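## Task

A 3D-printed bracket sits on the table with one or more ribbed support blocks still attached. These blocks were printed beneath its overhangs and share its plastic and colour. Detach every support block and place each one in the scrap tray, entirely within the tray's walls. The bracket must finish resting on the table. It has a single thin leg beneath one end of its top bar, and snapping that leg off means failure. Reference picture 'finished part' shows the bracket with no supports, so anything visible in it is part of the bracket. Reference picture 'sliced job' is blank because it was not saved for this print. At the end, open the grippers and move the arms away. Anything that stays in place only because the robot holds it does not count.

## Robot and tools

Robot: two arms, left_arm and right_arm, each with six revolute joints and a parallel gripper. Each arm's bases may be tilted, and mounting plates plus a metal frame behind the arms are fixed obstacles. A 'too close' warning counts a plate and its side of the frame as part of that arm.

Frame: all reported hand poses use one scene frame. The origin is on the table top midway between the arms, +z is up, +x reaches out over the table, and left_arm sits on the +y side. The arm names do not correspond to image left or right. A gripper's fingers point along its own +z and close along its own y. The reported end_effector_position is the point between the finger pads, roughly 1 cm short of the tips. The reported position can be off, more so at long reach.

execute_actions takes 'actions', a list with zero or one item, and an optional 'pictures' boolean (default: pictures included).
- Empty list: just returns the current state.
- Move: {"rows": [...], "steps": n}. steps is 1 to 15 control steps of 1/30 s each (default 15). Each row lasts one step; if there are fewer rows than steps, the last row is held.
- Wait: {"steps": n} with no rows, up to 300. It returns once n steps have passed since the previous result, and your reply time counts toward them.

Every row has exactly 14 numbers, covering both arms even if only one moves. The first 7 are left_arm: waist, shoulder, elbow, wrist pitch, wrist yaw, wrist roll, then opening. The next 7 are right_arm in the same order. The joint values are absolute target angles in radians, on the same scale Joint positions prints; they are not offsets.

Stated joint ranges, the same for each arm:
- waist -2.618 to 3.054
- shoulder 0.000 to 3.142
- elbow 0.000 to 3.142
- wrist pitch -1.571 to 1.571
- wrist yaw -1.571 to 1.571
- wrist roll -2.094 to 2.094

The true ends may differ by up to 0.036 rad. A target more than 0.036 rad beyond an end, and farther out than the joint's last reported angle, gets the whole call refused, and a refused call moves nothing. A target past the real end is clipped there, and 'joint sent to its limit' may appear, possibly referring to an earlier action.

Opening is absolute, from -1 (closed) to +1 (fully open, pad gap 0.094 m). Away from the extremes, the fingers go to where grip_measured would read your number. To grasp, command below grip_measured: about 0.03 below holds firmly, and a smaller gap holds gently. Each gripper reading carries a fixed error of up to about 1 mm. Each pad pushes with about 50-62 N, less on some grippers, and parts thinner than about 2 mm get less. The first contact can spike higher.

Motion limits: each step, a joint's target is kept within a lead of its measured angle:
- waist 0.202 rad
- shoulder 0.258 rad
- elbow 0.238 rad
- wrist pitch 0.573 rad
- wrist yaw and wrist roll 0.522 rad
If the targets would put a hand more than 70 mm from where it is, all of that arm's targets are scaled back, so distant goals take several calls. Between calls the arms keep heading for the last row sent. They stop once everything has nearly stopped moving, or once a step is HELD; only a new action makes them continue. Fingers already opening or closing carry on regardless.

Result lines:
- State line, left_arm: … | right_arm: …: hand position in metres and quaternion wxyz.
- Joint positions / Joint velocities: per arm, six joints (rad, rad/s), then pad gap (m, m/s).
- grip_measured: measured opening on the command scale.
- 'joint command not followed': the clearance check changed or blocked some targets; the rest of the row still ran.
- HELD: marks steps on which your row, or part of it, was not sent.
- MOTOR HOT: appears from 75 °C. At 90 °C that arm halts for 10 s; at 100 °C it goes limp and drops. Both halts appear as OVER-TEMPERATURE FAULT. Holding loads heats motors, even while you are thinking, so avoid long holds.

zoom_image: camera (cam_high, cam_low, cam_left_wrist, cam_right_wrist) and region [x0, y0, x1, y1] in that camera's pixels. The origin is top-left, each image is 504x504, and the region can be at most 504x504. It gives a sharper view of the latest image.

show_instructions: no arguments; shows the scene's reference images in order.

finished_scene: scene (1 or 2). It ends that scene irreversibly, reports success, and opens the next. Replying without any tool call ends all remaining scenes.

Camera calibration (K, distortion, T_world_to_cam) is supplied for projecting world points into images. Fixed cameras may be off by a couple of degrees and millimetres, and wrist-camera poses follow the joint readings.

Typical order:
1. Look and zoom to find the bracket, its thin leg, each support block and the tray.
2. Approach with the gripper open.
3. Close on a block and twist or pull it free gently, keeping force away from the leg.
4. Lift, carry over the tray, lower, and release inside the walls.
5. Repeat for every block.
6. Confirm the bracket rests on the table, open both grippers and withdraw.

Avoid:
- Dropping or flinging parts.
- Knocking anything off the table, which ends the scene.
- Arms colliding or pressing each other.
- Slamming or hard pushing.
- Leaving anything propped by the gripper.
A loose object may occasionally be nudged by an outside push, so recheck before finishing.

Each tool is called in YAML: its name, and indented under it one key for each argument.

Reference images:

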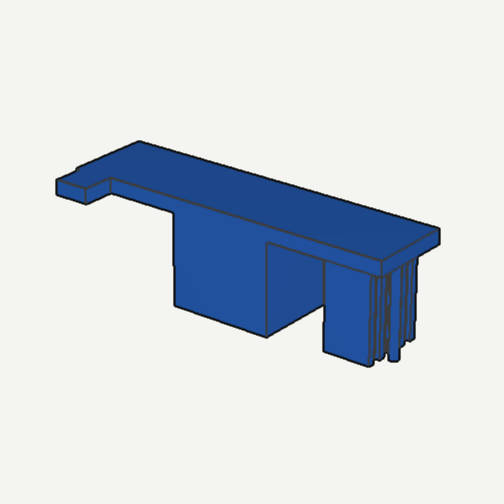

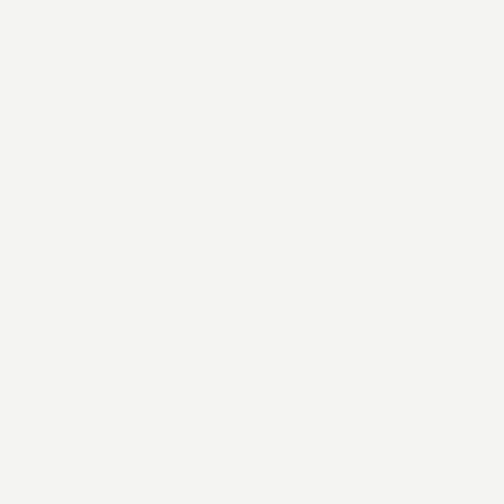

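## Session

execute_actions:
  actions: []

Scene clock: 0.00 s of 8100.00 s.
left_arm: end_effector_position=(+0.3631, +0.1505, +0.2342) grip_measured=+1.000 end_effector_quat_wxyz=(+0.319, -0.359, +0.853, -0.204) | right_arm: end_effector_position=(+0.4398, -0.4478, +0.1734) grip_measured=+1.000 end_effector_quat_wxyz=(+0.323, +0.374, +0.844, -0.209)
Joint positions: left_arm=[-0.776  1.633  1.016 -0.307 -0.568 -1.038  0.094] | right_arm=[ 0.336  1.722  1.087 -0.464  1.115  0.757  0.094]
Joint velocities: left_arm=[-0.007 -0.012  0.007  0.007 -0.051 -0.066  0.   ] | right_arm=[-0.007  0.007 -0.002  0.022  0.037  0.066  0.   ]

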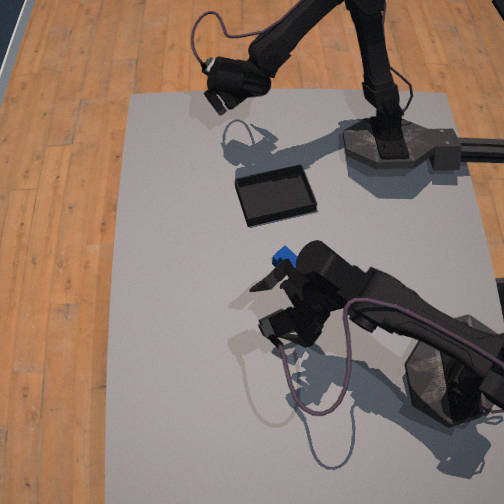

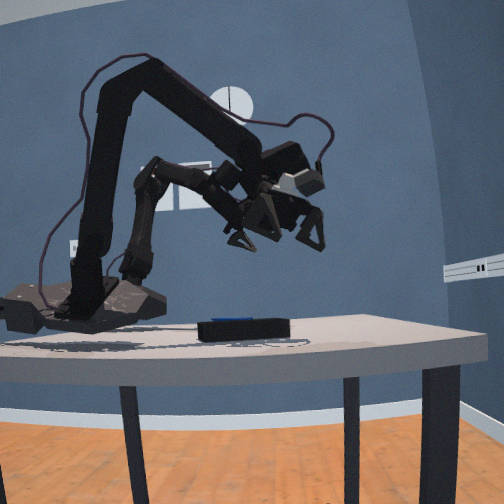

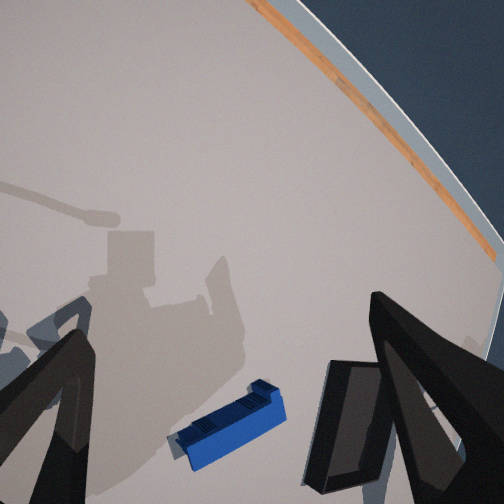

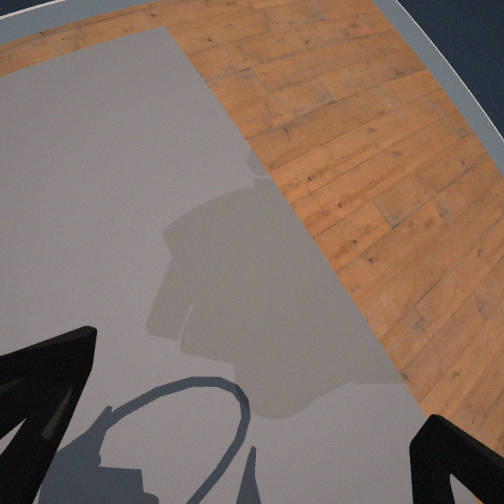

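zoom_image:
  camera: "cam_left_wrist"
  region: [150, 350, 310, 500]

execute_actions:
  actions:
    - {"rows":[[-0.3,1.4,1.0,-0.6,0,0,1,0.336,1.4,1.0,-0.6,0,0,1]],"steps":15}
  pictures: false

execute_actions:
  actions:
    - {"steps":45}

Region (150, 350, 310, 500) of cam_left_wrist's 504x504 image, scaled by 3.150, with more detail than that image has; it fills the top 472 rows of this view, and the rest is white.

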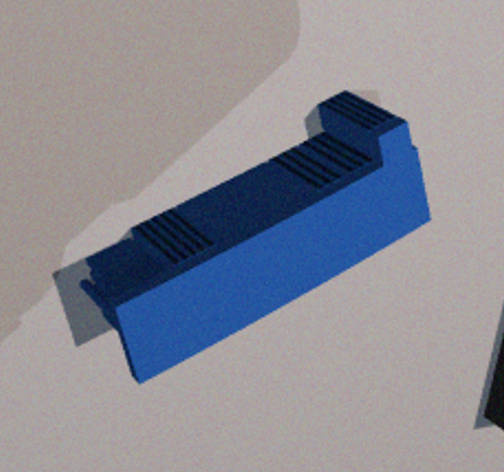

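Scene clock: 13.50 s of 8100.00 s.
left_arm: end_effector_position=(+0.3366, +0.2664, +0.2088) grip_measured=+1.000 end_effector_quat_wxyz=(+0.268, -0.047, +0.942, -0.195) | right_arm: end_effector_position=(+0.4041, -0.3139, +0.2159) grip_measured=+1.000 end_effector_quat_wxyz=(+0.267, -0.042, +0.943, +0.192)
Joint positions: left_arm=[-0.283  1.398  1.    -0.577 -0.038 -0.072  0.094] | right_arm=[ 0.334  1.397  1.005 -0.581  0.085  0.04   0.094]
Joint velocities: left_arm=[-0.002 -0.012 -0.017 -0.066  0.168  0.432  0.   ] | right_arm=[-0.027  0.002  0.022 -0.037 -0.432 -0.183  0.   ]
Steps of this call (steps 1 to 90: nothing new was sent; then 10.00 s passed at rest; steps 91 to 105: all 15 steps of this action). Readings (joint positions):
91: left_arm=[-0.753 1.610 1.015 -0.336 -0.481 -0.960] | right_arm=[0.335 1.693 1.074 -0.467 1.038 0.678]
92: left_arm=[-0.706 1.567 1.006 -0.390 -0.370 -0.858] | right_arm=[0.334 1.634 1.042 -0.490 0.928 0.577]
94: left_arm=[-0.568 1.472 1.000 -0.473 -0.229 -0.661] | right_arm=[0.334 1.493 1.004 -0.548 0.726 0.385]
98: left_arm=[-0.303 1.398 1.000 -0.516 -0.117 -0.306] | right_arm=[0.334 1.374 1.005 -0.561 0.357 0.162]
105: the state above

Scene clock: 15.00 s of 8100.00 s.
left_arm: end_effector_position=(+0.3337, +0.2622, +0.2088) grip_measured=+1.000 end_effector_quat_wxyz=(+0.268, -0.014, +0.943, -0.197) | right_arm: end_effector_position=(+0.4009, -0.3035, +0.2196) grip_measured=+1.000 end_effector_quat_wxyz=(+0.266, -0.066, +0.937, +0.218)
Joint positions: left_arm=[-0.283  1.398  1.    -0.589 -0.015 -0.011  0.094] | right_arm=[ 0.334  1.397  1.005 -0.584  0.021  0.009  0.094]
Joint velocities: left_arm=[-0.007 -0.002  0.002  0.007  0.022 -0.051  0.   ] | right_arm=[-0.012 -0.007 -0.012 -0.037 -0.022  0.095  0.   ]
Steps of this call (steps 1 to 30: the robot went on to your last target; steps 31 to 45: nothing new was sent). Readings (joint positions):
1: left_arm=[-0.283 1.398 1.000 -0.580 -0.033 -0.060] | right_arm=[0.334 1.397 1.005 -0.582 0.071 0.033]
2: left_arm=[-0.283 1.398 1.000 -0.582 -0.029 -0.050] | right_arm=[0.334 1.397 1.005 -0.582 0.061 0.028]
4: left_arm=[-0.283 1.398 1.000 -0.585 -0.024 -0.036] | right_arm=[0.334 1.397 1.005 -0.583 0.046 0.022]
8: left_arm=[-0.283 1.398 1.000 -0.587 -0.018 -0.021] | right_arm=[0.334 1.397 1.005 -0.584 0.030 0.014]
45: the state above
All arms were judged still, so your last target was given up. Only a new action makes them travel on or press farther. Fingers that are still opening or closing keep moving.
camera_calibration (this result's frames):
cam_left_wrist: T_world_to_cam=[[-0.203484, -0.915843, 0.346158, 0.230551], [-0.973956, 0.225463, 0.0239915, 0.288666], [-0.100018, -0.332261, -0.937869, 0.429536], [0, 0, 0, 1]] pos_world=[0.371023, 0.288783, 0.316116]
cam_right_wrist: T_world_to_cam=[[0.502856, -0.835068, -0.223154, -0.40084], [-0.85486, -0.442273, -0.271309, 0.308506], [0.127866, 0.327195, -0.936266, 0.344095], [0, 0, 0, 1]] pos_world=[0.421296, -0.310871, 0.316416]

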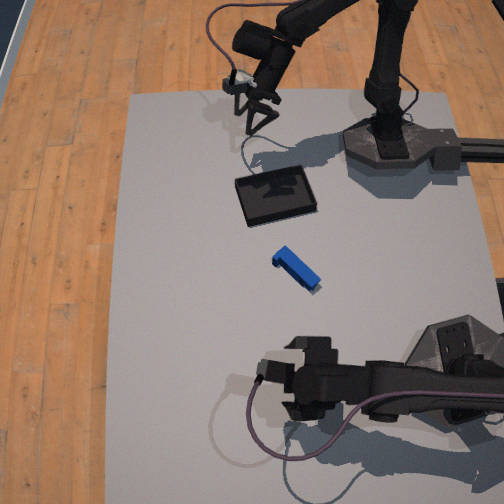

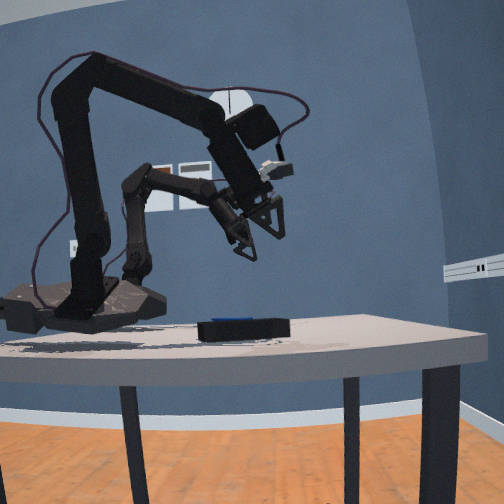

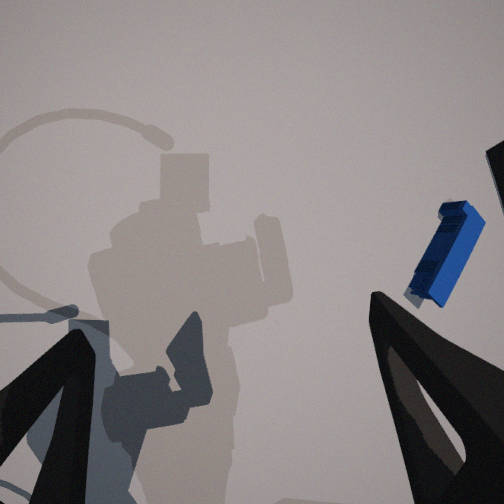

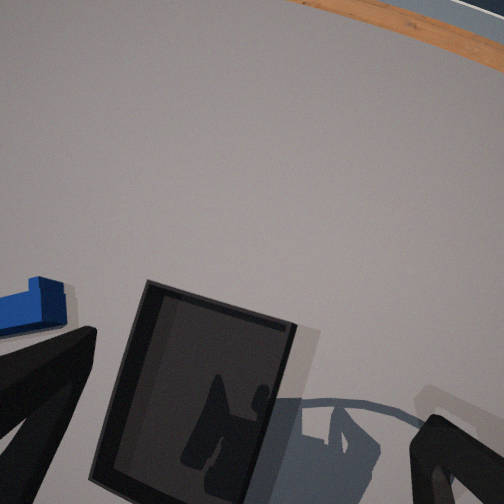

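zoom_image:
  camera: "cam_high"
  region: [225, 155, 345, 305]

zoom_image:
  camera: "cam_left_wrist"
  region: [384, 190, 504, 320]

Region (225, 155, 345, 305) of cam_high's 504x504 image, scaled by 3.360, with more detail than that image has; it fills the left 403 columns of this view, and the rest is white.

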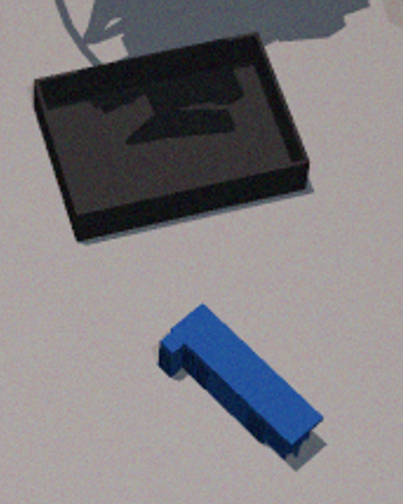

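Region (384, 190, 504, 320) of cam_left_wrist's 504x504 image, scaled by 3.877, with more detail than that image has; it fills the left 465 columns of this view, and the rest is white.

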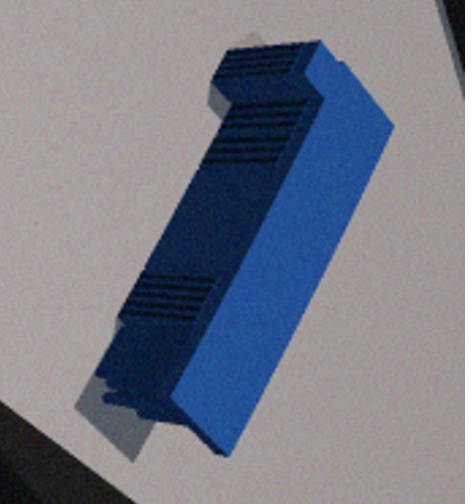

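execute_actions:
  actions:
    - {"rows":[[-0.974,2.168,1.2735,-0.569,-0.272,0.145,1,0.334,1.4,1.0,-0.6,0,0,1]],"steps":15}
  pictures: false

execute_actions:
  actions:
    - {"steps":30}

Scene clock: 112.03 s of 8100.00 s.
left_arm: end_effector_position=(+0.2976, +0.0166, +0.1046) grip_measured=+1.000 end_effector_quat_wxyz=(+0.146, +0.366, +0.915, -0.087) | right_arm: end_effector_position=(+0.4009, -0.3035, +0.2196) grip_measured=+1.000 end_effector_quat_wxyz=(+0.266, -0.066, +0.937, +0.218)
Joint positions: left_arm=[-0.882  2.165  1.256 -0.542 -0.25   0.118  0.094] | right_arm=[ 0.334  1.397  1.005 -0.584  0.021  0.009  0.094]
Joint velocities: left_arm=[-1.433  0.852 -0.017 -0.227 -0.081  0.168  0.   ] | right_arm=[-0.012 -0.012 -0.012  0.007  0.007 -0.066  0.   ]
Steps of this call (steps 1 to 90: nothing new was sent; then 93.53 s passed at rest; steps 91 to 105: all 15 steps of this action). Readings (joint positions):
91: left_arm=[-0.303 1.425 1.031 -0.616 -0.057 0.006] | right_arm=[0.334 1.397 1.005 -0.584 0.021 0.009]
92: left_arm=[-0.340 1.482 1.092 -0.631 -0.102 0.025] | right_arm=[0.334 1.397 1.005 -0.584 0.021 0.009]
94: left_arm=[-0.431 1.613 1.199 -0.592 -0.158 0.055] | right_arm=[0.334 1.397 1.005 -0.584 0.021 0.009]
98: left_arm=[-0.597 1.831 1.256 -0.536 -0.206 0.086] | right_arm=[0.334 1.397 1.005 -0.584 0.021 0.009]
105: the state above

Scene clock: 113.03 s of 8100.00 s.
left_arm: end_effector_position=(+0.2711, -0.0046, +0.1042) grip_measured=+1.000 end_effector_quat_wxyz=(+0.140, +0.420, +0.894, -0.070) | right_arm: end_effector_position=(+0.4009, -0.3035, +0.2196) grip_measured=+1.000 end_effector_quat_wxyz=(+0.266, -0.066, +0.937, +0.218)
Joint positions: left_arm=[-0.972  2.193  1.256 -0.564 -0.268  0.137  0.094] | right_arm=[ 0.334  1.397  1.005 -0.584  0.021  0.009  0.094]
Joint velocities: left_arm=[-0.017 -0.007  0.012  0.037 -0.007  0.037  0.   ] | right_arm=[-0.007 -0.007 -0.022 -0.007 -0.037  0.007  0.   ]
Steps of this call (steps 1 to 30: the robot went on to your last target). Readings (joint positions):
1: left_arm=[-0.927 2.189 1.256 -0.548 -0.250 0.122] | right_arm=[0.334 1.397 1.005 -0.584 0.021 0.009]
2: left_arm=[-0.964 2.201 1.256 -0.555 -0.250 0.127] | right_arm=[0.334 1.397 1.005 -0.584 0.021 0.009]
4: left_arm=[-1.004 2.203 1.256 -0.564 -0.248 0.134] | right_arm=[0.334 1.397 1.005 -0.584 0.021 0.009]
8: left_arm=[-0.991 2.193 1.256 -0.564 -0.256 0.137] | right_arm=[0.334 1.397 1.005 -0.584 0.021 0.009]
30: the state above
All arms were judged still, so your last target was given up. Only a new action makes them travel on or press farther. Fingers that are still opening or closing keep moving.
camera_calibration (this result's frames):
cam_left_wrist: T_world_to_cam=[[-0.845886, -0.533314, 0.00730688, 0.220861], [-0.502737, 0.801814, 0.323033, 0.13412], [-0.178137, 0.269575, -0.94636, 0.26136], [0, 0, 0, 1]] pos_world=[0.300808, -0.0602068, 0.202401]
cam_right_wrist: T_world_to_cam=[[0.502856, -0.835068, -0.223154, -0.40084], [-0.85486, -0.442273, -0.271309, 0.308506], [0.127866, 0.327195, -0.936266, 0.344095], [0, 0, 0, 1]] pos_world=[0.421296, -0.310871, 0.316416]

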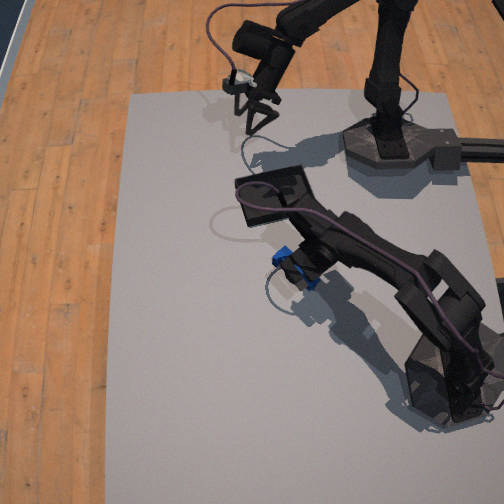

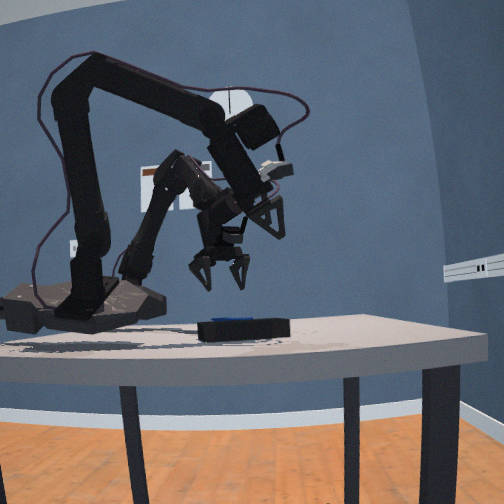

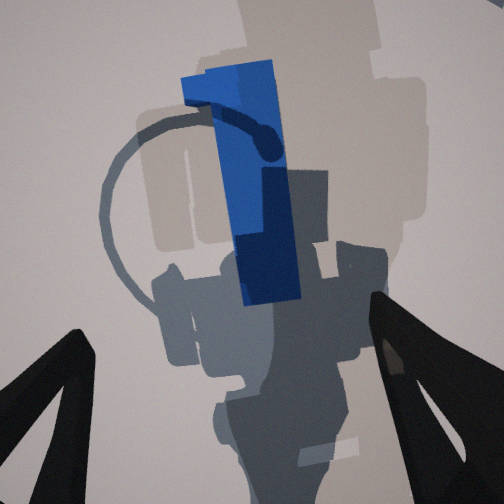

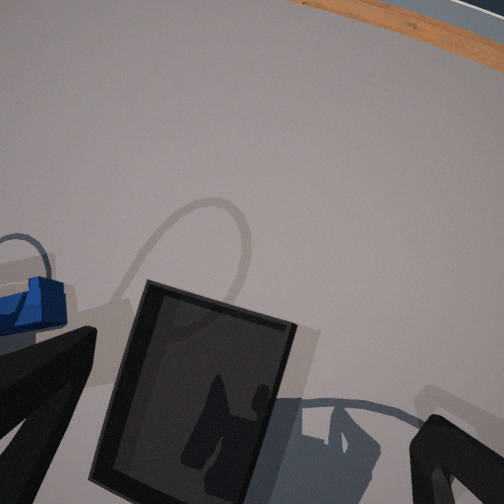

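execute_actions:
  actions:
    - {"rows":[[-0.969,2.21,1.25,-0.545,-0.268,0.14,0.9,0.334,1.4,1.0,-0.6,0,0,1],[-0.966,2.23,1.25,-0.52,-0.268,0.145,0.8,0.334,1.4,1.0,-0.6,0,0,1],[-0.963,2.25,1.25,-0.495,-0.268,0.15,0.7,0.334,1.4,1.0,-0.6,0,0,1],[-0.96,2.27,1.25,-0.47,-0.268,0.155,0.6,0.334,1.4,1.0,-0.6,0,0,1],[-0.957,2.29,1.25,-0.445,-0.268,0.16,0.5,0.334,1.4,1.0,-0.6,0,0,1],[-0.954,2.31,1.25,-0.42,-0.268,0.165,0.4,0.334,1.4,1.0,-0.6,0,0,1],[-0.951,2.33,1.25,-0.395,-0.268,0.17,0.3,0.334,1.4,1.0,-0.6,0,0,1],[-0.948,2.35,1.25,-0.37,-0.268,0.175,0.3,0.334,1.4,1.0,-0.6,0,0,1],[-0.945,2.365,1.25,-0.35,-0.268,0.18,0.3,0.334,1.4,1.0,-0.6,0,0,1],[-0.942,2.38,1.25,-0.33,-0.268,0.185,0.3,0.334,1.4,1.0,-0.6,0,0,1],[-0.94,2.39,1.25,-0.315,-0.268,0.185,0.3,0.334,1.4,1.0,-0.6,0,0,1],[-0.94,2.40,1.25,-0.30,-0.268,0.185,0.3,0.334,1.4,1.0,-0.6,0,0,1],[-0.94,2.41,1.25,-0.29,-0.268,0.185,0.3,0.334,1.4,1.0,-0.6,0,0,1]],"steps":15}
  pictures: false

execute_actions:
  actions:
    - {"steps":20}

Scene clock: 135.07 s of 8100.00 s.
left_arm: end_effector_position=(+0.2744, -0.0253, +0.0283) grip_measured=+0.302 end_effector_quat_wxyz=(+0.130, +0.425, +0.893, -0.065) | right_arm: end_effector_position=(+0.4009, -0.3035, +0.2196) grip_measured=+1.000 end_effector_quat_wxyz=(+0.266, -0.066, +0.937, +0.218)
Joint positions: left_arm=[-0.941  2.414  1.256 -0.358 -0.268  0.172  0.061] | right_arm=[ 0.334  1.397  1.005 -0.584  0.021  0.009  0.094]
Joint velocities: left_arm=[ 0.022  0.139 -0.012  0.227  0.007  0.11  -0.   ] | right_arm=[ 0.002 -0.017  0.007  0.022 -0.022  0.007  0.   ]
Steps of this call (steps 1 to 90: nothing new was sent; then 18.53 s passed at rest; steps 91 to 105: all 15 steps of this action). Readings (joint positions):
91: left_arm=[-0.972 2.193 1.256 -0.564 -0.268 0.137] | right_arm=[0.334 1.397 1.005 -0.584 0.021 0.009]
92: left_arm=[-0.972 2.195 1.256 -0.562 -0.268 0.138] | right_arm=[0.334 1.397 1.005 -0.584 0.021 0.009]
94: left_arm=[-0.972 2.212 1.256 -0.539 -0.268 0.140] | right_arm=[0.334 1.397 1.005 -0.584 0.021 0.009]
98: left_arm=[-0.962 2.295 1.256 -0.466 -0.268 0.152] | right_arm=[0.334 1.397 1.005 -0.584 0.021 0.009]
105: the state above

Scene clock: 135.73 s of 8100.00 s.
left_arm: end_effector_position=(+0.2826, -0.0325, +0.0309) grip_measured=+0.302 end_effector_quat_wxyz=(+0.151, +0.420, +0.892, -0.072) | right_arm: end_effector_position=(+0.4009, -0.3035, +0.2196) grip_measured=+1.000 end_effector_quat_wxyz=(+0.266, -0.066, +0.937, +0.218)
Joint positions: left_arm=[-0.941  2.416  1.256 -0.309 -0.268  0.178  0.061] | right_arm=[ 0.334  1.397  1.005 -0.584  0.021  0.009  0.094]
Joint velocities: left_arm=[-0.007  0.002  0.012 -0.007  0.022 -0.037 -0.001] | right_arm=[-0.002 -0.007 -0.017 -0.037  0.007  0.022  0.   ]
Steps of this call (steps 1 to 20: the robot went on to your last target). Readings (joint positions):
1: left_arm=[-0.941 2.416 1.256 -0.351 -0.268 0.173] | right_arm=[0.334 1.397 1.005 -0.584 0.021 0.009]
2: left_arm=[-0.941 2.416 1.256 -0.345 -0.268 0.174] | right_arm=[0.334 1.397 1.005 -0.584 0.021 0.009]
4: left_arm=[-0.941 2.416 1.256 -0.329 -0.268 0.176] | right_arm=[0.334 1.397 1.005 -0.584 0.021 0.009]
8: left_arm=[-0.941 2.416 1.256 -0.316 -0.268 0.177] | right_arm=[0.334 1.397 1.005 -0.584 0.021 0.009]
20: the state above
camera_calibration (this result's frames):
cam_left_wrist: T_world_to_cam=[[-0.846094, -0.53303, -0.00190295, 0.216515], [-0.508333, 0.805807, 0.303764, 0.188236], [-0.160382, 0.25798, -0.952746, 0.196369], [0, 0, 0, 1]] pos_world=[0.310372, -0.0869317, 0.130322]
cam_right_wrist: T_world_to_cam=[[0.503136, -0.834962, -0.222919, -0.400972], [-0.854686, -0.44257, -0.271374, 0.30836], [0.12793, 0.327064, -0.936303, 0.344038], [0, 0, 0, 1]] pos_world=[0.421282, -0.310848, 0.316421]

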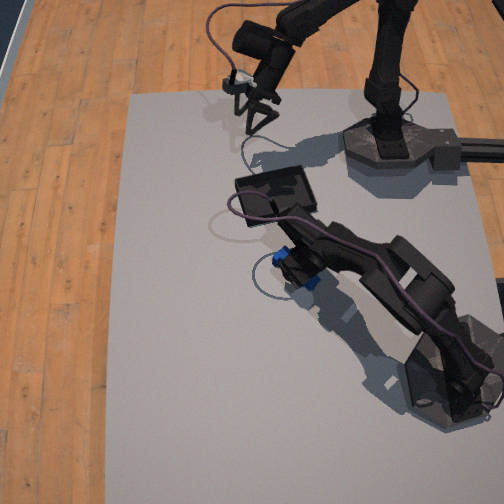

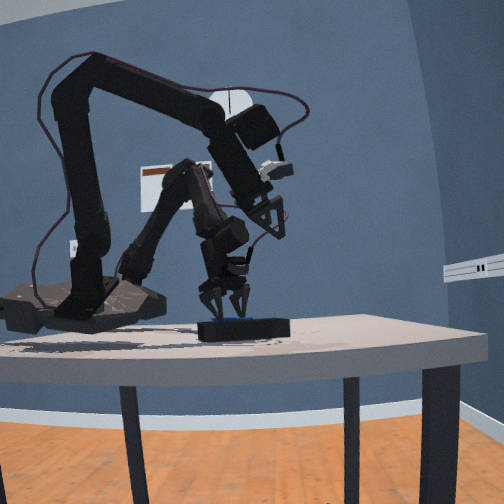

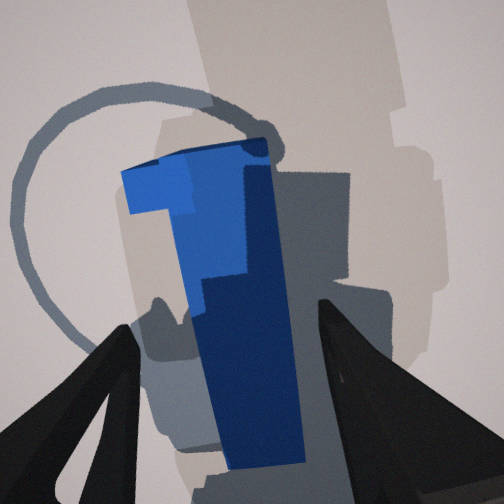

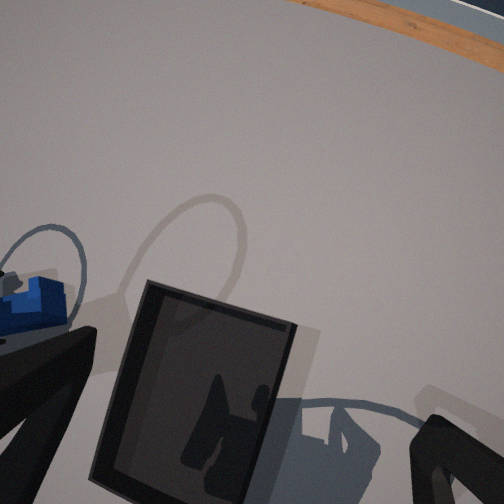

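execute_actions:
  actions:
    - {"rows":[[-0.945,2.42,1.25,-0.28,-0.268,0.175,0.2,0.334,1.4,1.0,-0.6,0,0,1],[-0.95,2.425,1.25,-0.27,-0.268,0.175,0.1,0.334,1.4,1.0,-0.6,0,0,1],[-0.955,2.43,1.25,-0.26,-0.268,0.175,0.0,0.334,1.4,1.0,-0.6,0,0,1],[-0.958,2.435,1.25,-0.255,-0.268,0.175,0,0.334,1.4,1.0,-0.6,0,0,1],[-0.96,2.44,1.25,-0.255,-0.268,0.175,0,0.334,1.4,1.0,-0.6,0,0,1],[-0.96,2.445,1.25,-0.255,-0.268,0.175,0,0.334,1.4,1.0,-0.6,0,0,1]],"steps":15}

Scene clock: 141.40 s of 8100.00 s.
left_arm: end_effector_position=(+0.2836, -0.0366, +0.0244) grip_measured=+0.002 end_effector_quat_wxyz=(+0.156, +0.418, +0.892, -0.073) | right_arm: end_effector_position=(+0.4009, -0.3035, +0.2196) grip_measured=+1.000 end_effector_quat_wxyz=(+0.266, -0.066, +0.937, +0.218)
Joint positions: left_arm=[-0.941  2.439  1.256 -0.276 -0.268  0.178  0.047] | right_arm=[ 0.334  1.397  1.005 -0.584  0.021  0.009  0.094]
Joint velocities: left_arm=[-0.027  0.002 -0.012  0.022 -0.022 -0.007 -0.001] | right_arm=[-0.002  0.012 -0.017  0.022 -0.051 -0.037  0.   ]
Steps of this call (steps 1 to 15: the robot went on to your last target; steps 16 to 90: nothing new was sent; then 2.17 s passed at rest; steps 91 to 105: all 15 steps of this action). Readings (joint positions):
91: left_arm=[-0.941 2.416 1.256 -0.308 -0.268 0.178] | right_arm=[0.334 1.397 1.005 -0.584 0.021 0.009]
92: left_arm=[-0.941 2.416 1.256 -0.305 -0.268 0.178] | right_arm=[0.334 1.397 1.005 -0.584 0.021 0.009]
94: left_arm=[-0.941 2.416 1.256 -0.296 -0.268 0.178] | right_arm=[0.334 1.397 1.005 -0.584 0.021 0.009]
98: left_arm=[-0.941 2.426 1.256 -0.278 -0.268 0.178] | right_arm=[0.334 1.397 1.005 -0.584 0.021 0.009]
105: the state above
camera_calibration (this result's frames):
cam_left_wrist: T_world_to_cam=[[-0.844319, -0.535826, -0.00395694, 0.21466], [-0.513088, 0.806319, 0.294263, 0.195637], [-0.154483, 0.250482, -0.955716, 0.189578], [0, 0, 0, 1]] pos_world=[0.310907, -0.0902114, 0.124463]
cam_right_wrist: T_world_to_cam=[[0.503136, -0.834962, -0.222919, -0.400972], [-0.854686, -0.44257, -0.271374, 0.30836], [0.12793, 0.327064, -0.936303, 0.344038], [0, 0, 0, 1]] pos_world=[0.421282, -0.310848, 0.316421]

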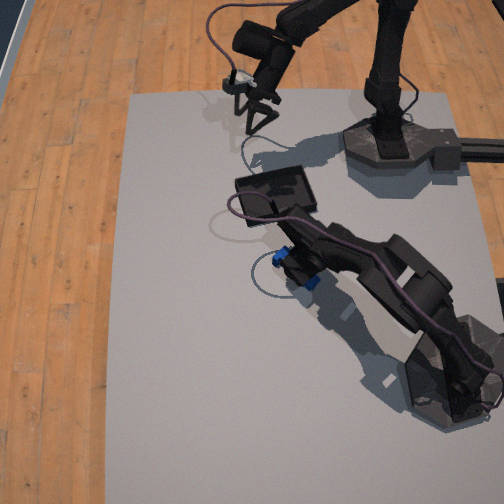

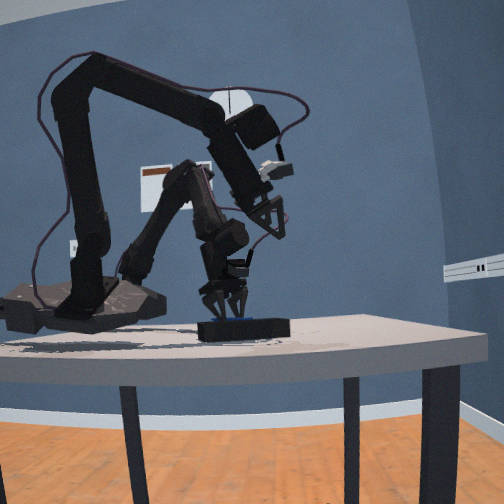

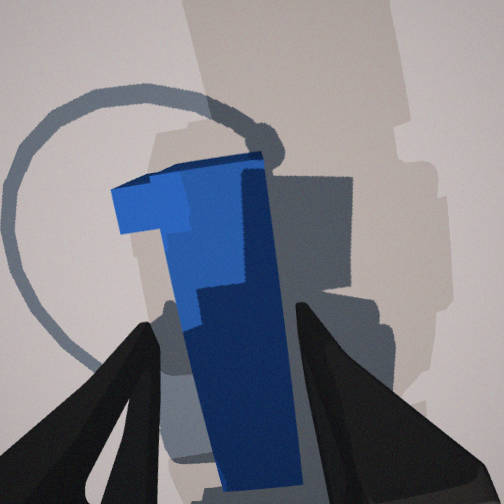

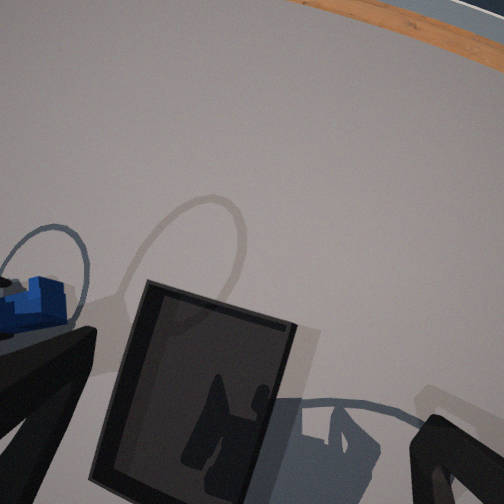

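execute_actions:
  actions:
    - {"rows":[[-0.97,2.45,1.25,-0.25,-0.268,0.175,-0.05,0.334,1.4,1.0,-0.6,0,0,1],[-0.97,2.455,1.25,-0.245,-0.268,0.175,-0.1,0.334,1.4,1.0,-0.6,0,0,1],[-0.97,2.46,1.25,-0.24,-0.268,0.175,-0.1,0.334,1.4,1.0,-0.6,0,0,1],[-0.97,2.466,1.25,-0.24,-0.268,0.175,-0.1,0.334,1.4,1.0,-0.6,0,0,1]],"steps":15}
  pictures: false

Scene clock: 155.47 s of 8100.00 s.
left_arm: end_effector_position=(+0.2794, -0.0418, +0.0189) grip_measured=-0.098 end_effector_quat_wxyz=(+0.156, +0.424, +0.889, -0.073) | right_arm: end_effector_position=(+0.4009, -0.3035, +0.2196) grip_measured=+1.000 end_effector_quat_wxyz=(+0.266, -0.066, +0.937, +0.218)
Joint positions: left_arm=[-0.953  2.459  1.256 -0.259 -0.269  0.178  0.042] | right_arm=[ 0.334  1.397  1.005 -0.584  0.021  0.009  0.094]
Joint velocities: left_arm=[ 0.007 -0.007  0.007  0.022  0.037  0.095  0.001] | right_arm=[-0.002 -0.002 -0.017 -0.022 -0.066 -0.066  0.   ]
Steps of this call (steps 1 to 15: the robot went on to your last target; steps 16 to 90: nothing new was sent; then 10.57 s passed at rest; steps 91 to 105: all 15 steps of this action). Readings (joint positions):
91: left_arm=[-0.942 2.439 1.256 -0.273 -0.269 0.178] | right_arm=[0.334 1.397 1.005 -0.584 0.021 0.009]
92: left_arm=[-0.943 2.439 1.256 -0.272 -0.269 0.178] | right_arm=[0.334 1.397 1.005 -0.584 0.021 0.009]
94: left_arm=[-0.947 2.442 1.256 -0.266 -0.269 0.178] | right_arm=[0.334 1.397 1.005 -0.584 0.021 0.009]
98: left_arm=[-0.953 2.455 1.256 -0.260 -0.269 0.178] | right_arm=[0.334 1.397 1.005 -0.584 0.021 0.009]
105: the state above

execute_actions:
  actions:
    - {"rows":[[-0.955,2.46,1.25,-0.25,-0.268,0.175,-0.2,0.334,1.4,1.0,-0.6,0,0,1],[-0.955,2.46,1.25,-0.25,-0.268,0.175,-0.27,0.334,1.4,1.0,-0.6,0,0,1],[-0.955,2.46,1.25,-0.25,-0.268,0.175,-0.33,0.334,1.4,1.0,-0.6,0,0,1],[-0.955,2.46,1.25,-0.25,-0.268,0.175,-0.36,0.334,1.4,1.0,-0.6,0,0,1],[-0.955,2.46,1.25,-0.25,-0.268,0.175,-0.38,0.334,1.4,1.0,-0.6,0,0,1],[-0.955,2.46,1.25,-0.25,-0.268,0.175,-0.40,0.334,1.4,1.0,-0.6,0,0,1],[-0.955,2.46,1.25,-0.25,-0.268,0.175,-0.42,0.334,1.4,1.0,-0.6,0,0,1],[-0.955,2.46,1.25,-0.25,-0.268,0.175,-0.44,0.334,1.4,1.0,-0.6,0,0,1],[-0.955,2.46,1.25,-0.25,-0.268,0.175,-0.46,0.334,1.4,1.0,-0.6,0,0,1]],"steps":15}

Scene clock: 162.30 s of 8100.00 s.
left_arm: end_effector_position=(+0.2794, -0.0418, +0.0189) grip_measured=-0.394 end_effector_quat_wxyz=(+0.157, +0.424, +0.889, -0.073) | right_arm: end_effector_position=(+0.4009, -0.3035, +0.2196) grip_measured=+1.000 end_effector_quat_wxyz=(+0.266, -0.066, +0.937, +0.218)
Joint positions: left_arm=[-0.953  2.459  1.256 -0.259 -0.269  0.178  0.028] | right_arm=[ 0.334  1.397  1.005 -0.584  0.021  0.009  0.094]
Joint velocities: left_arm=[ 0.007 -0.007  0.017  0.022  0.11   0.022  0.   ] | right_arm=[ 0.002  0.012  0.012 -0.007 -0.022  0.007  0.   ]
Steps of this call (steps 1 to 15: the robot went on to your last target; steps 16 to 90: nothing new was sent; then 3.33 s passed at rest; steps 91 to 105: all 15 steps of this action). Readings (joint positions):
91: left_arm=[-0.953 2.459 1.256 -0.259 -0.269 0.178] | right_arm=[0.334 1.397 1.005 -0.584 0.021 0.009]
92: left_arm=[-0.953 2.459 1.256 -0.259 -0.269 0.178] | right_arm=[0.334 1.397 1.005 -0.584 0.021 0.009]
94: left_arm=[-0.953 2.459 1.256 -0.259 -0.269 0.178] | right_arm=[0.334 1.397 1.005 -0.584 0.021 0.009]
98: left_arm=[-0.953 2.459 1.256 -0.259 -0.269 0.178] | right_arm=[0.334 1.397 1.005 -0.584 0.021 0.009]
105: the state above
camera_calibration (this result's frames):
cam_left_wrist: T_world_to_cam=[[-0.850525, -0.525884, -0.00726897, 0.210532], [-0.504417, 0.811737, 0.294358, 0.197115], [-0.148898, 0.254026, -0.955668, 0.183563], [0, 0, 0, 1]] pos_world=[0.305823, -0.0959196, 0.118933]
cam_right_wrist: T_world_to_cam=[[0.503136, -0.834962, -0.222919, -0.400972], [-0.854686, -0.44257, -0.271374, 0.30836], [0.12793, 0.327064, -0.936303, 0.344038], [0, 0, 0, 1]] pos_world=[0.421282, -0.310848, 0.316421]

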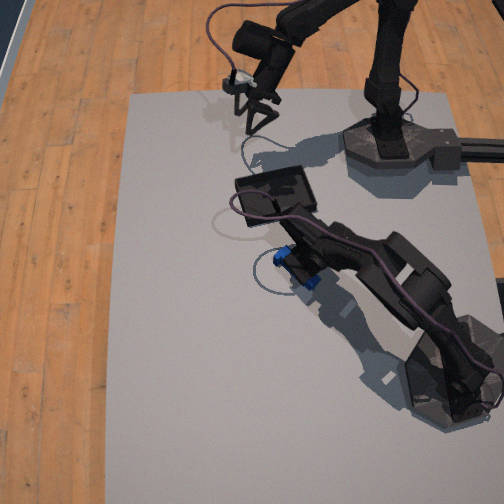

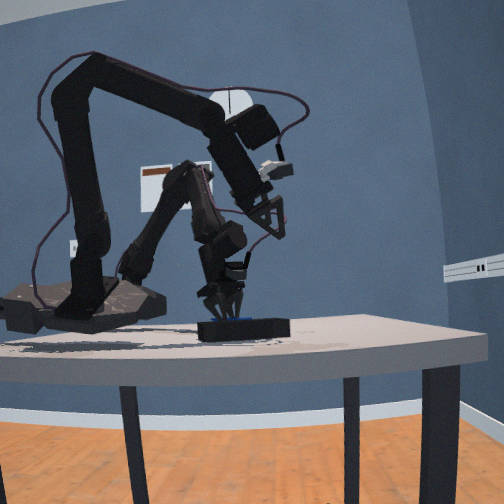

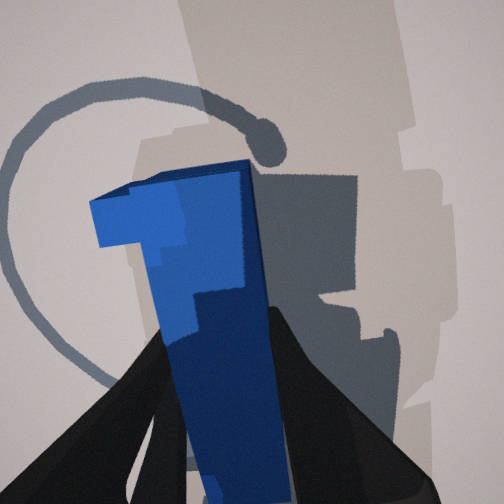

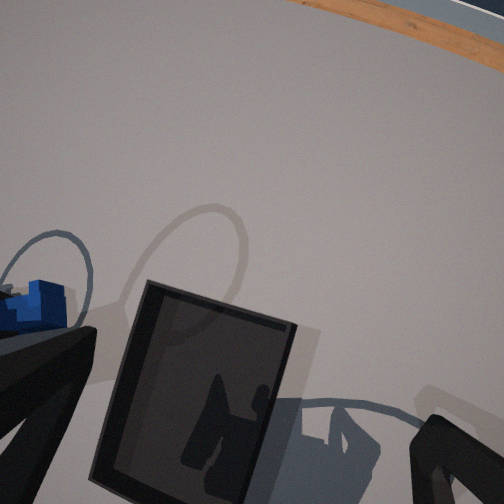

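execute_actions:
  actions:
    - {"rows":[[-0.953,2.44,1.25,-0.27,-0.268,0.175,-0.43,0.334,1.4,1.0,-0.6,0,0,1],[-0.953,2.42,1.25,-0.29,-0.268,0.175,-0.43,0.334,1.4,1.0,-0.6,0,0,1],[-0.953,2.395,1.24,-0.31,-0.268,0.175,-0.43,0.334,1.4,1.0,-0.6,0,0,1],[-0.953,2.37,1.23,-0.33,-0.268,0.175,-0.43,0.334,1.4,1.0,-0.6,0,0,1],[-0.953,2.34,1.22,-0.35,-0.268,0.175,-0.43,0.334,1.4,1.0,-0.6,0,0,1],[-0.95,2.30,1.2,-0.36,-0.26,0.16,-0.43,0.334,1.4,1.0,-0.6,0,0,1],[-0.945,2.26,1.17,-0.36,-0.24,0.13,-0.43,0.334,1.4,1.0,-0.6,0,0,1],[-0.94,2.22,1.14,-0.35,-0.21,0.09,-0.43,0.334,1.4,1.0,-0.6,0,0,1],[-0.935,2.18,1.11,-0.33,-0.18,0.04,-0.43,0.334,1.4,1.0,-0.6,0,0,1],[-0.93,2.14,1.08,-0.3,-0.15,-0.01,-0.43,0.334,1.4,1.0,-0.6,0,0,1],[-0.92,2.10,1.05,-0.26,-0.12,-0.06,-0.43,0.334,1.4,1.0,-0.6,0,0,1],[-0.91,2.06,1.02,-0.21,-0.09,-0.11,-0.43,0.334,1.4,1.0,-0.6,0,0,1],[-0.90,2.03,0.99,-0.15,-0.06,-0.16,-0.43,0.334,1.4,1.0,-0.6,0,0,1],[-0.89,2.0,0.96,-0.09,-0.03,-0.22,-0.43,0.334,1.4,1.0,-0.6,0,0,1],[-0.88,1.97,0.93,-0.03,0,-0.28,-0.43,0.334,1.4,1.0,-0.6,0,0,1]],"steps":15}
  pictures: false

execute_actions:
  actions:
    - {"rows":[[-0.87,1.95,0.9,0.05,0.04,-0.35,-0.43,0.334,1.4,1.0,-0.6,0,0,1],[-0.865,1.94,0.87,0.13,0.08,-0.42,-0.43,0.334,1.4,1.0,-0.6,0,0,1],[-0.86,1.93,0.84,0.21,0.12,-0.49,-0.43,0.334,1.4,1.0,-0.6,0,0,1],[-0.855,1.92,0.81,0.29,0.16,-0.56,-0.43,0.334,1.4,1.0,-0.6,0,0,1],[-0.85,1.91,0.78,0.37,0.2,-0.63,-0.43,0.334,1.4,1.0,-0.6,0,0,1],[-0.845,1.9,0.75,0.45,0.24,-0.70,-0.43,0.334,1.4,1.0,-0.6,0,0,1],[-0.84,1.89,0.72,0.53,0.28,-0.77,-0.43,0.334,1.4,1.0,-0.6,0,0,1],[-0.835,1.89,0.69,0.61,0.32,-0.84,-0.43,0.334,1.4,1.0,-0.6,0,0,1],[-0.83,1.89,0.66,0.69,0.36,-0.91,-0.43,0.334,1.4,1.0,-0.6,0,0,1],[-0.825,1.89,0.63,0.77,0.4,-0.98,-0.43,0.334,1.4,1.0,-0.6,0,0,1],[-0.82,1.89,0.6,0.85,0.44,-1.05,-0.43,0.334,1.4,1.0,-0.6,0,0,1],[-0.815,1.89,0.57,0.92,0.48,-1.12,-0.43,0.334,1.4,1.0,-0.6,0,0,1],[-0.81,1.89,0.545,0.96,0.51,-1.16,-0.43,0.334,1.4,1.0,-0.6,0,0,1],[-0.81,1.89,0.525,0.975,0.525,-1.18,-0.43,0.334,1.4,1.0,-0.6,0,0,1]],"steps":15}
  pictures: false

execute_actions:
  actions:
    - {"steps":30}

Scene clock: 213.70 s of 8100.00 s.
left_arm: end_effector_position=(+0.2754, -0.0048, +0.1141) grip_measured=-0.394 end_effector_quat_wxyz=(+0.205, +0.267, +0.921, -0.199) | right_arm: end_effector_position=(+0.4009, -0.3035, +0.2196) grip_measured=+1.000 end_effector_quat_wxyz=(+0.266, -0.066, +0.937, +0.218)
Joint positions: left_arm=[-0.905  2.035  0.996 -0.21  -0.118 -0.077  0.028] | right_arm=[ 0.334  1.397  1.005 -0.584  0.021  0.009  0.094]
Joint velocities: left_arm=[ 0.32  -0.955 -0.833  1.209  0.667 -1.326 -0.   ] | right_arm=[ 0.002 -0.002 -0.012 -0.051  0.007 -0.022  0.   ]
Steps of this call (steps 1 to 15: the robot went on to your last target; steps 16 to 90: nothing new was sent; then 47.90 s passed at rest; steps 91 to 105: all 15 steps of this action). Readings (joint positions):
91: left_arm=[-0.953 2.459 1.256 -0.259 -0.269 0.178] | right_arm=[0.334 1.397 1.005 -0.584 0.021 0.009]
92: left_arm=[-0.953 2.458 1.256 -0.260 -0.269 0.178] | right_arm=[0.334 1.397 1.005 -0.584 0.021 0.009]
94: left_arm=[-0.953 2.445 1.251 -0.277 -0.269 0.178] | right_arm=[0.334 1.397 1.005 -0.584 0.021 0.009]
98: left_arm=[-0.952 2.334 1.190 -0.320 -0.258 0.158] | right_arm=[0.334 1.397 1.005 -0.584 0.021 0.009]
105: the state above

Scene clock: 214.20 s of 8100.00 s.
left_arm: end_effector_position=(+0.2618, -0.0313, +0.1980) grip_measured=-0.394 end_effector_quat_wxyz=(+0.147, -0.109, +0.769, -0.612) | right_arm: end_effector_position=(+0.4009, -0.3035, +0.2196) grip_measured=+1.000 end_effector_quat_wxyz=(+0.266, -0.066, +0.937, +0.218)
Joint positions: left_arm=[-0.817  1.92   0.557  0.759  0.398 -0.999  0.028] | right_arm=[ 0.334  1.397  1.005 -0.584  0.021  0.009  0.094]
Joint velocities: left_arm=[ 0.081 -0.007 -0.515  1.165  0.725 -1.209 -0.   ] | right_arm=[-0.012  0.017 -0.002 -0.095 -0.037 -0.022  0.   ]
Steps of this call (steps 1 to 15: all 15 steps of this action). Readings (joint positions):
1: left_arm=[-0.894 2.005 0.967 -0.164 -0.092 -0.128] | right_arm=[0.334 1.397 1.005 -0.584 0.021 0.009]
2: left_arm=[-0.882 1.980 0.937 -0.111 -0.063 -0.182] | right_arm=[0.334 1.397 1.005 -0.584 0.021 0.009]
4: left_arm=[-0.863 1.949 0.879 0.012 0.000 -0.300] | right_arm=[0.334 1.397 1.005 -0.584 0.021 0.009]
8: left_arm=[-0.844 1.925 0.754 0.288 0.143 -0.559] | right_arm=[0.334 1.397 1.005 -0.584 0.021 0.009]
15: the state above

Scene clock: 215.20 s of 8100.00 s.
left_arm: end_effector_position=(+0.2585, -0.0339, +0.2366) grip_measured=-0.394 end_effector_quat_wxyz=(+0.112, -0.130, +0.706, -0.688) | right_arm: end_effector_position=(+0.4009, -0.3035, +0.2196) grip_measured=+1.000 end_effector_quat_wxyz=(+0.266, -0.066, +0.937, +0.218)
Joint positions: left_arm=[-0.815  1.92   0.533  0.948  0.507 -1.182  0.028] | right_arm=[ 0.334  1.397  1.005 -0.584  0.021  0.009  0.094]
Joint velocities: left_arm=[-0.012 -0.007 -0.012  0.007  0.037 -0.037 -0.   ] | right_arm=[-0.007  0.002 -0.012  0.007 -0.037  0.007  0.   ]
Steps of this call (steps 1 to 30: the robot went on to your last target). Readings (joint positions):
1: left_arm=[-0.816 1.920 0.543 0.793 0.420 -1.036] | right_arm=[0.334 1.397 1.005 -0.584 0.021 0.009]
2: left_arm=[-0.815 1.920 0.536 0.820 0.438 -1.065] | right_arm=[0.334 1.397 1.005 -0.584 0.021 0.009]
4: left_arm=[-0.815 1.920 0.533 0.862 0.464 -1.108] | right_arm=[0.334 1.397 1.005 -0.584 0.021 0.009]
8: left_arm=[-0.815 1.920 0.533 0.918 0.490 -1.152] | right_arm=[0.334 1.397 1.005 -0.584 0.021 0.009]
30: the state above
All arms were judged still, so your last target was given up. Only a new action makes them travel on or press farther. Fingers that are still opening or closing keep moving.
camera_calibration (this result's frames):
cam_left_wrist: T_world_to_cam=[[-0.0981065, -0.0239579, 0.994887, -0.21608], [-0.950103, 0.29971, -0.086473, 0.303991], [-0.296106, -0.95373, -0.0521659, 0.169771], [0, 0, 0, 1]] pos_world=[0.317895, 0.0656298, 0.250119]
cam_right_wrist: T_world_to_cam=[[0.503136, -0.834962, -0.222919, -0.400972], [-0.854686, -0.44257, -0.271374, 0.30836], [0.12793, 0.327064, -0.936303, 0.344038], [0, 0, 0, 1]] pos_world=[0.421282, -0.310848, 0.316421]

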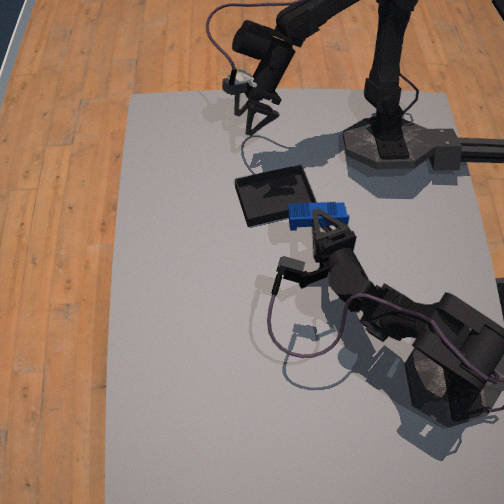

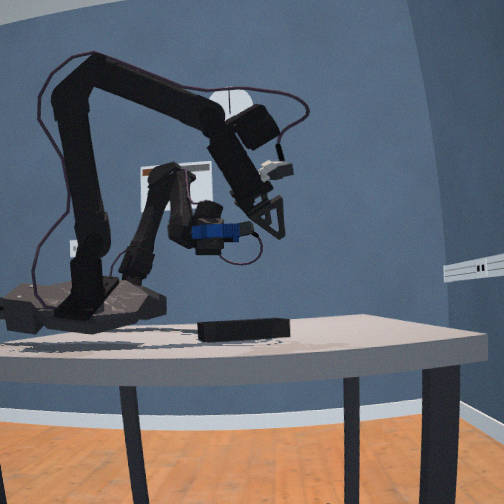

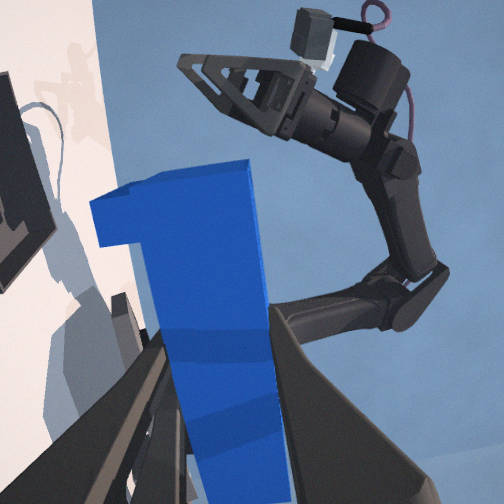

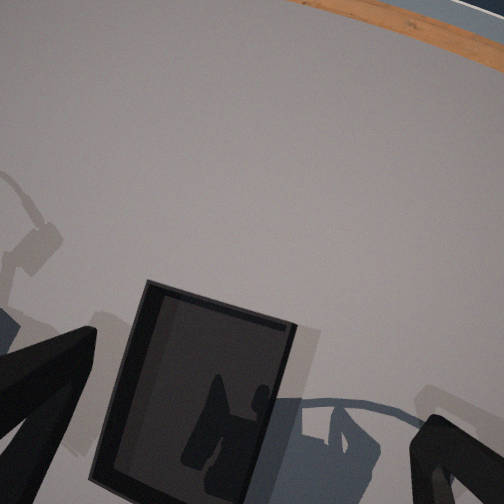

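zoom_image:
  camera: "cam_high"
  region: [280, 185, 364, 255]

zoom_image:
  camera: "cam_low"
  region: [180, 205, 260, 260]

Region (280, 185, 364, 255) of cam_high's 504x504 image, scaled by 6.000, with more detail than that image has.

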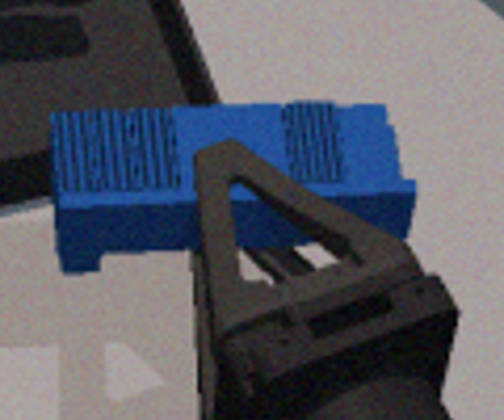

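Region (180, 205, 260, 260) of cam_low's 504x504 image, scaled by 6.300, with more detail than that image has; it fills the top 346 rows of this view, and the rest is white.

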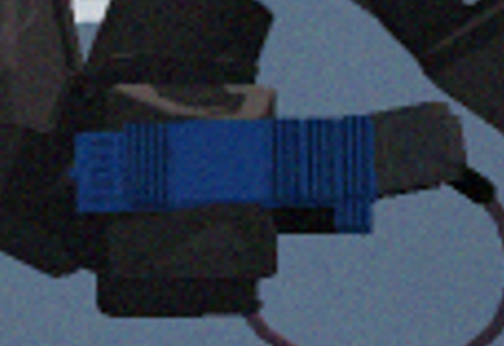

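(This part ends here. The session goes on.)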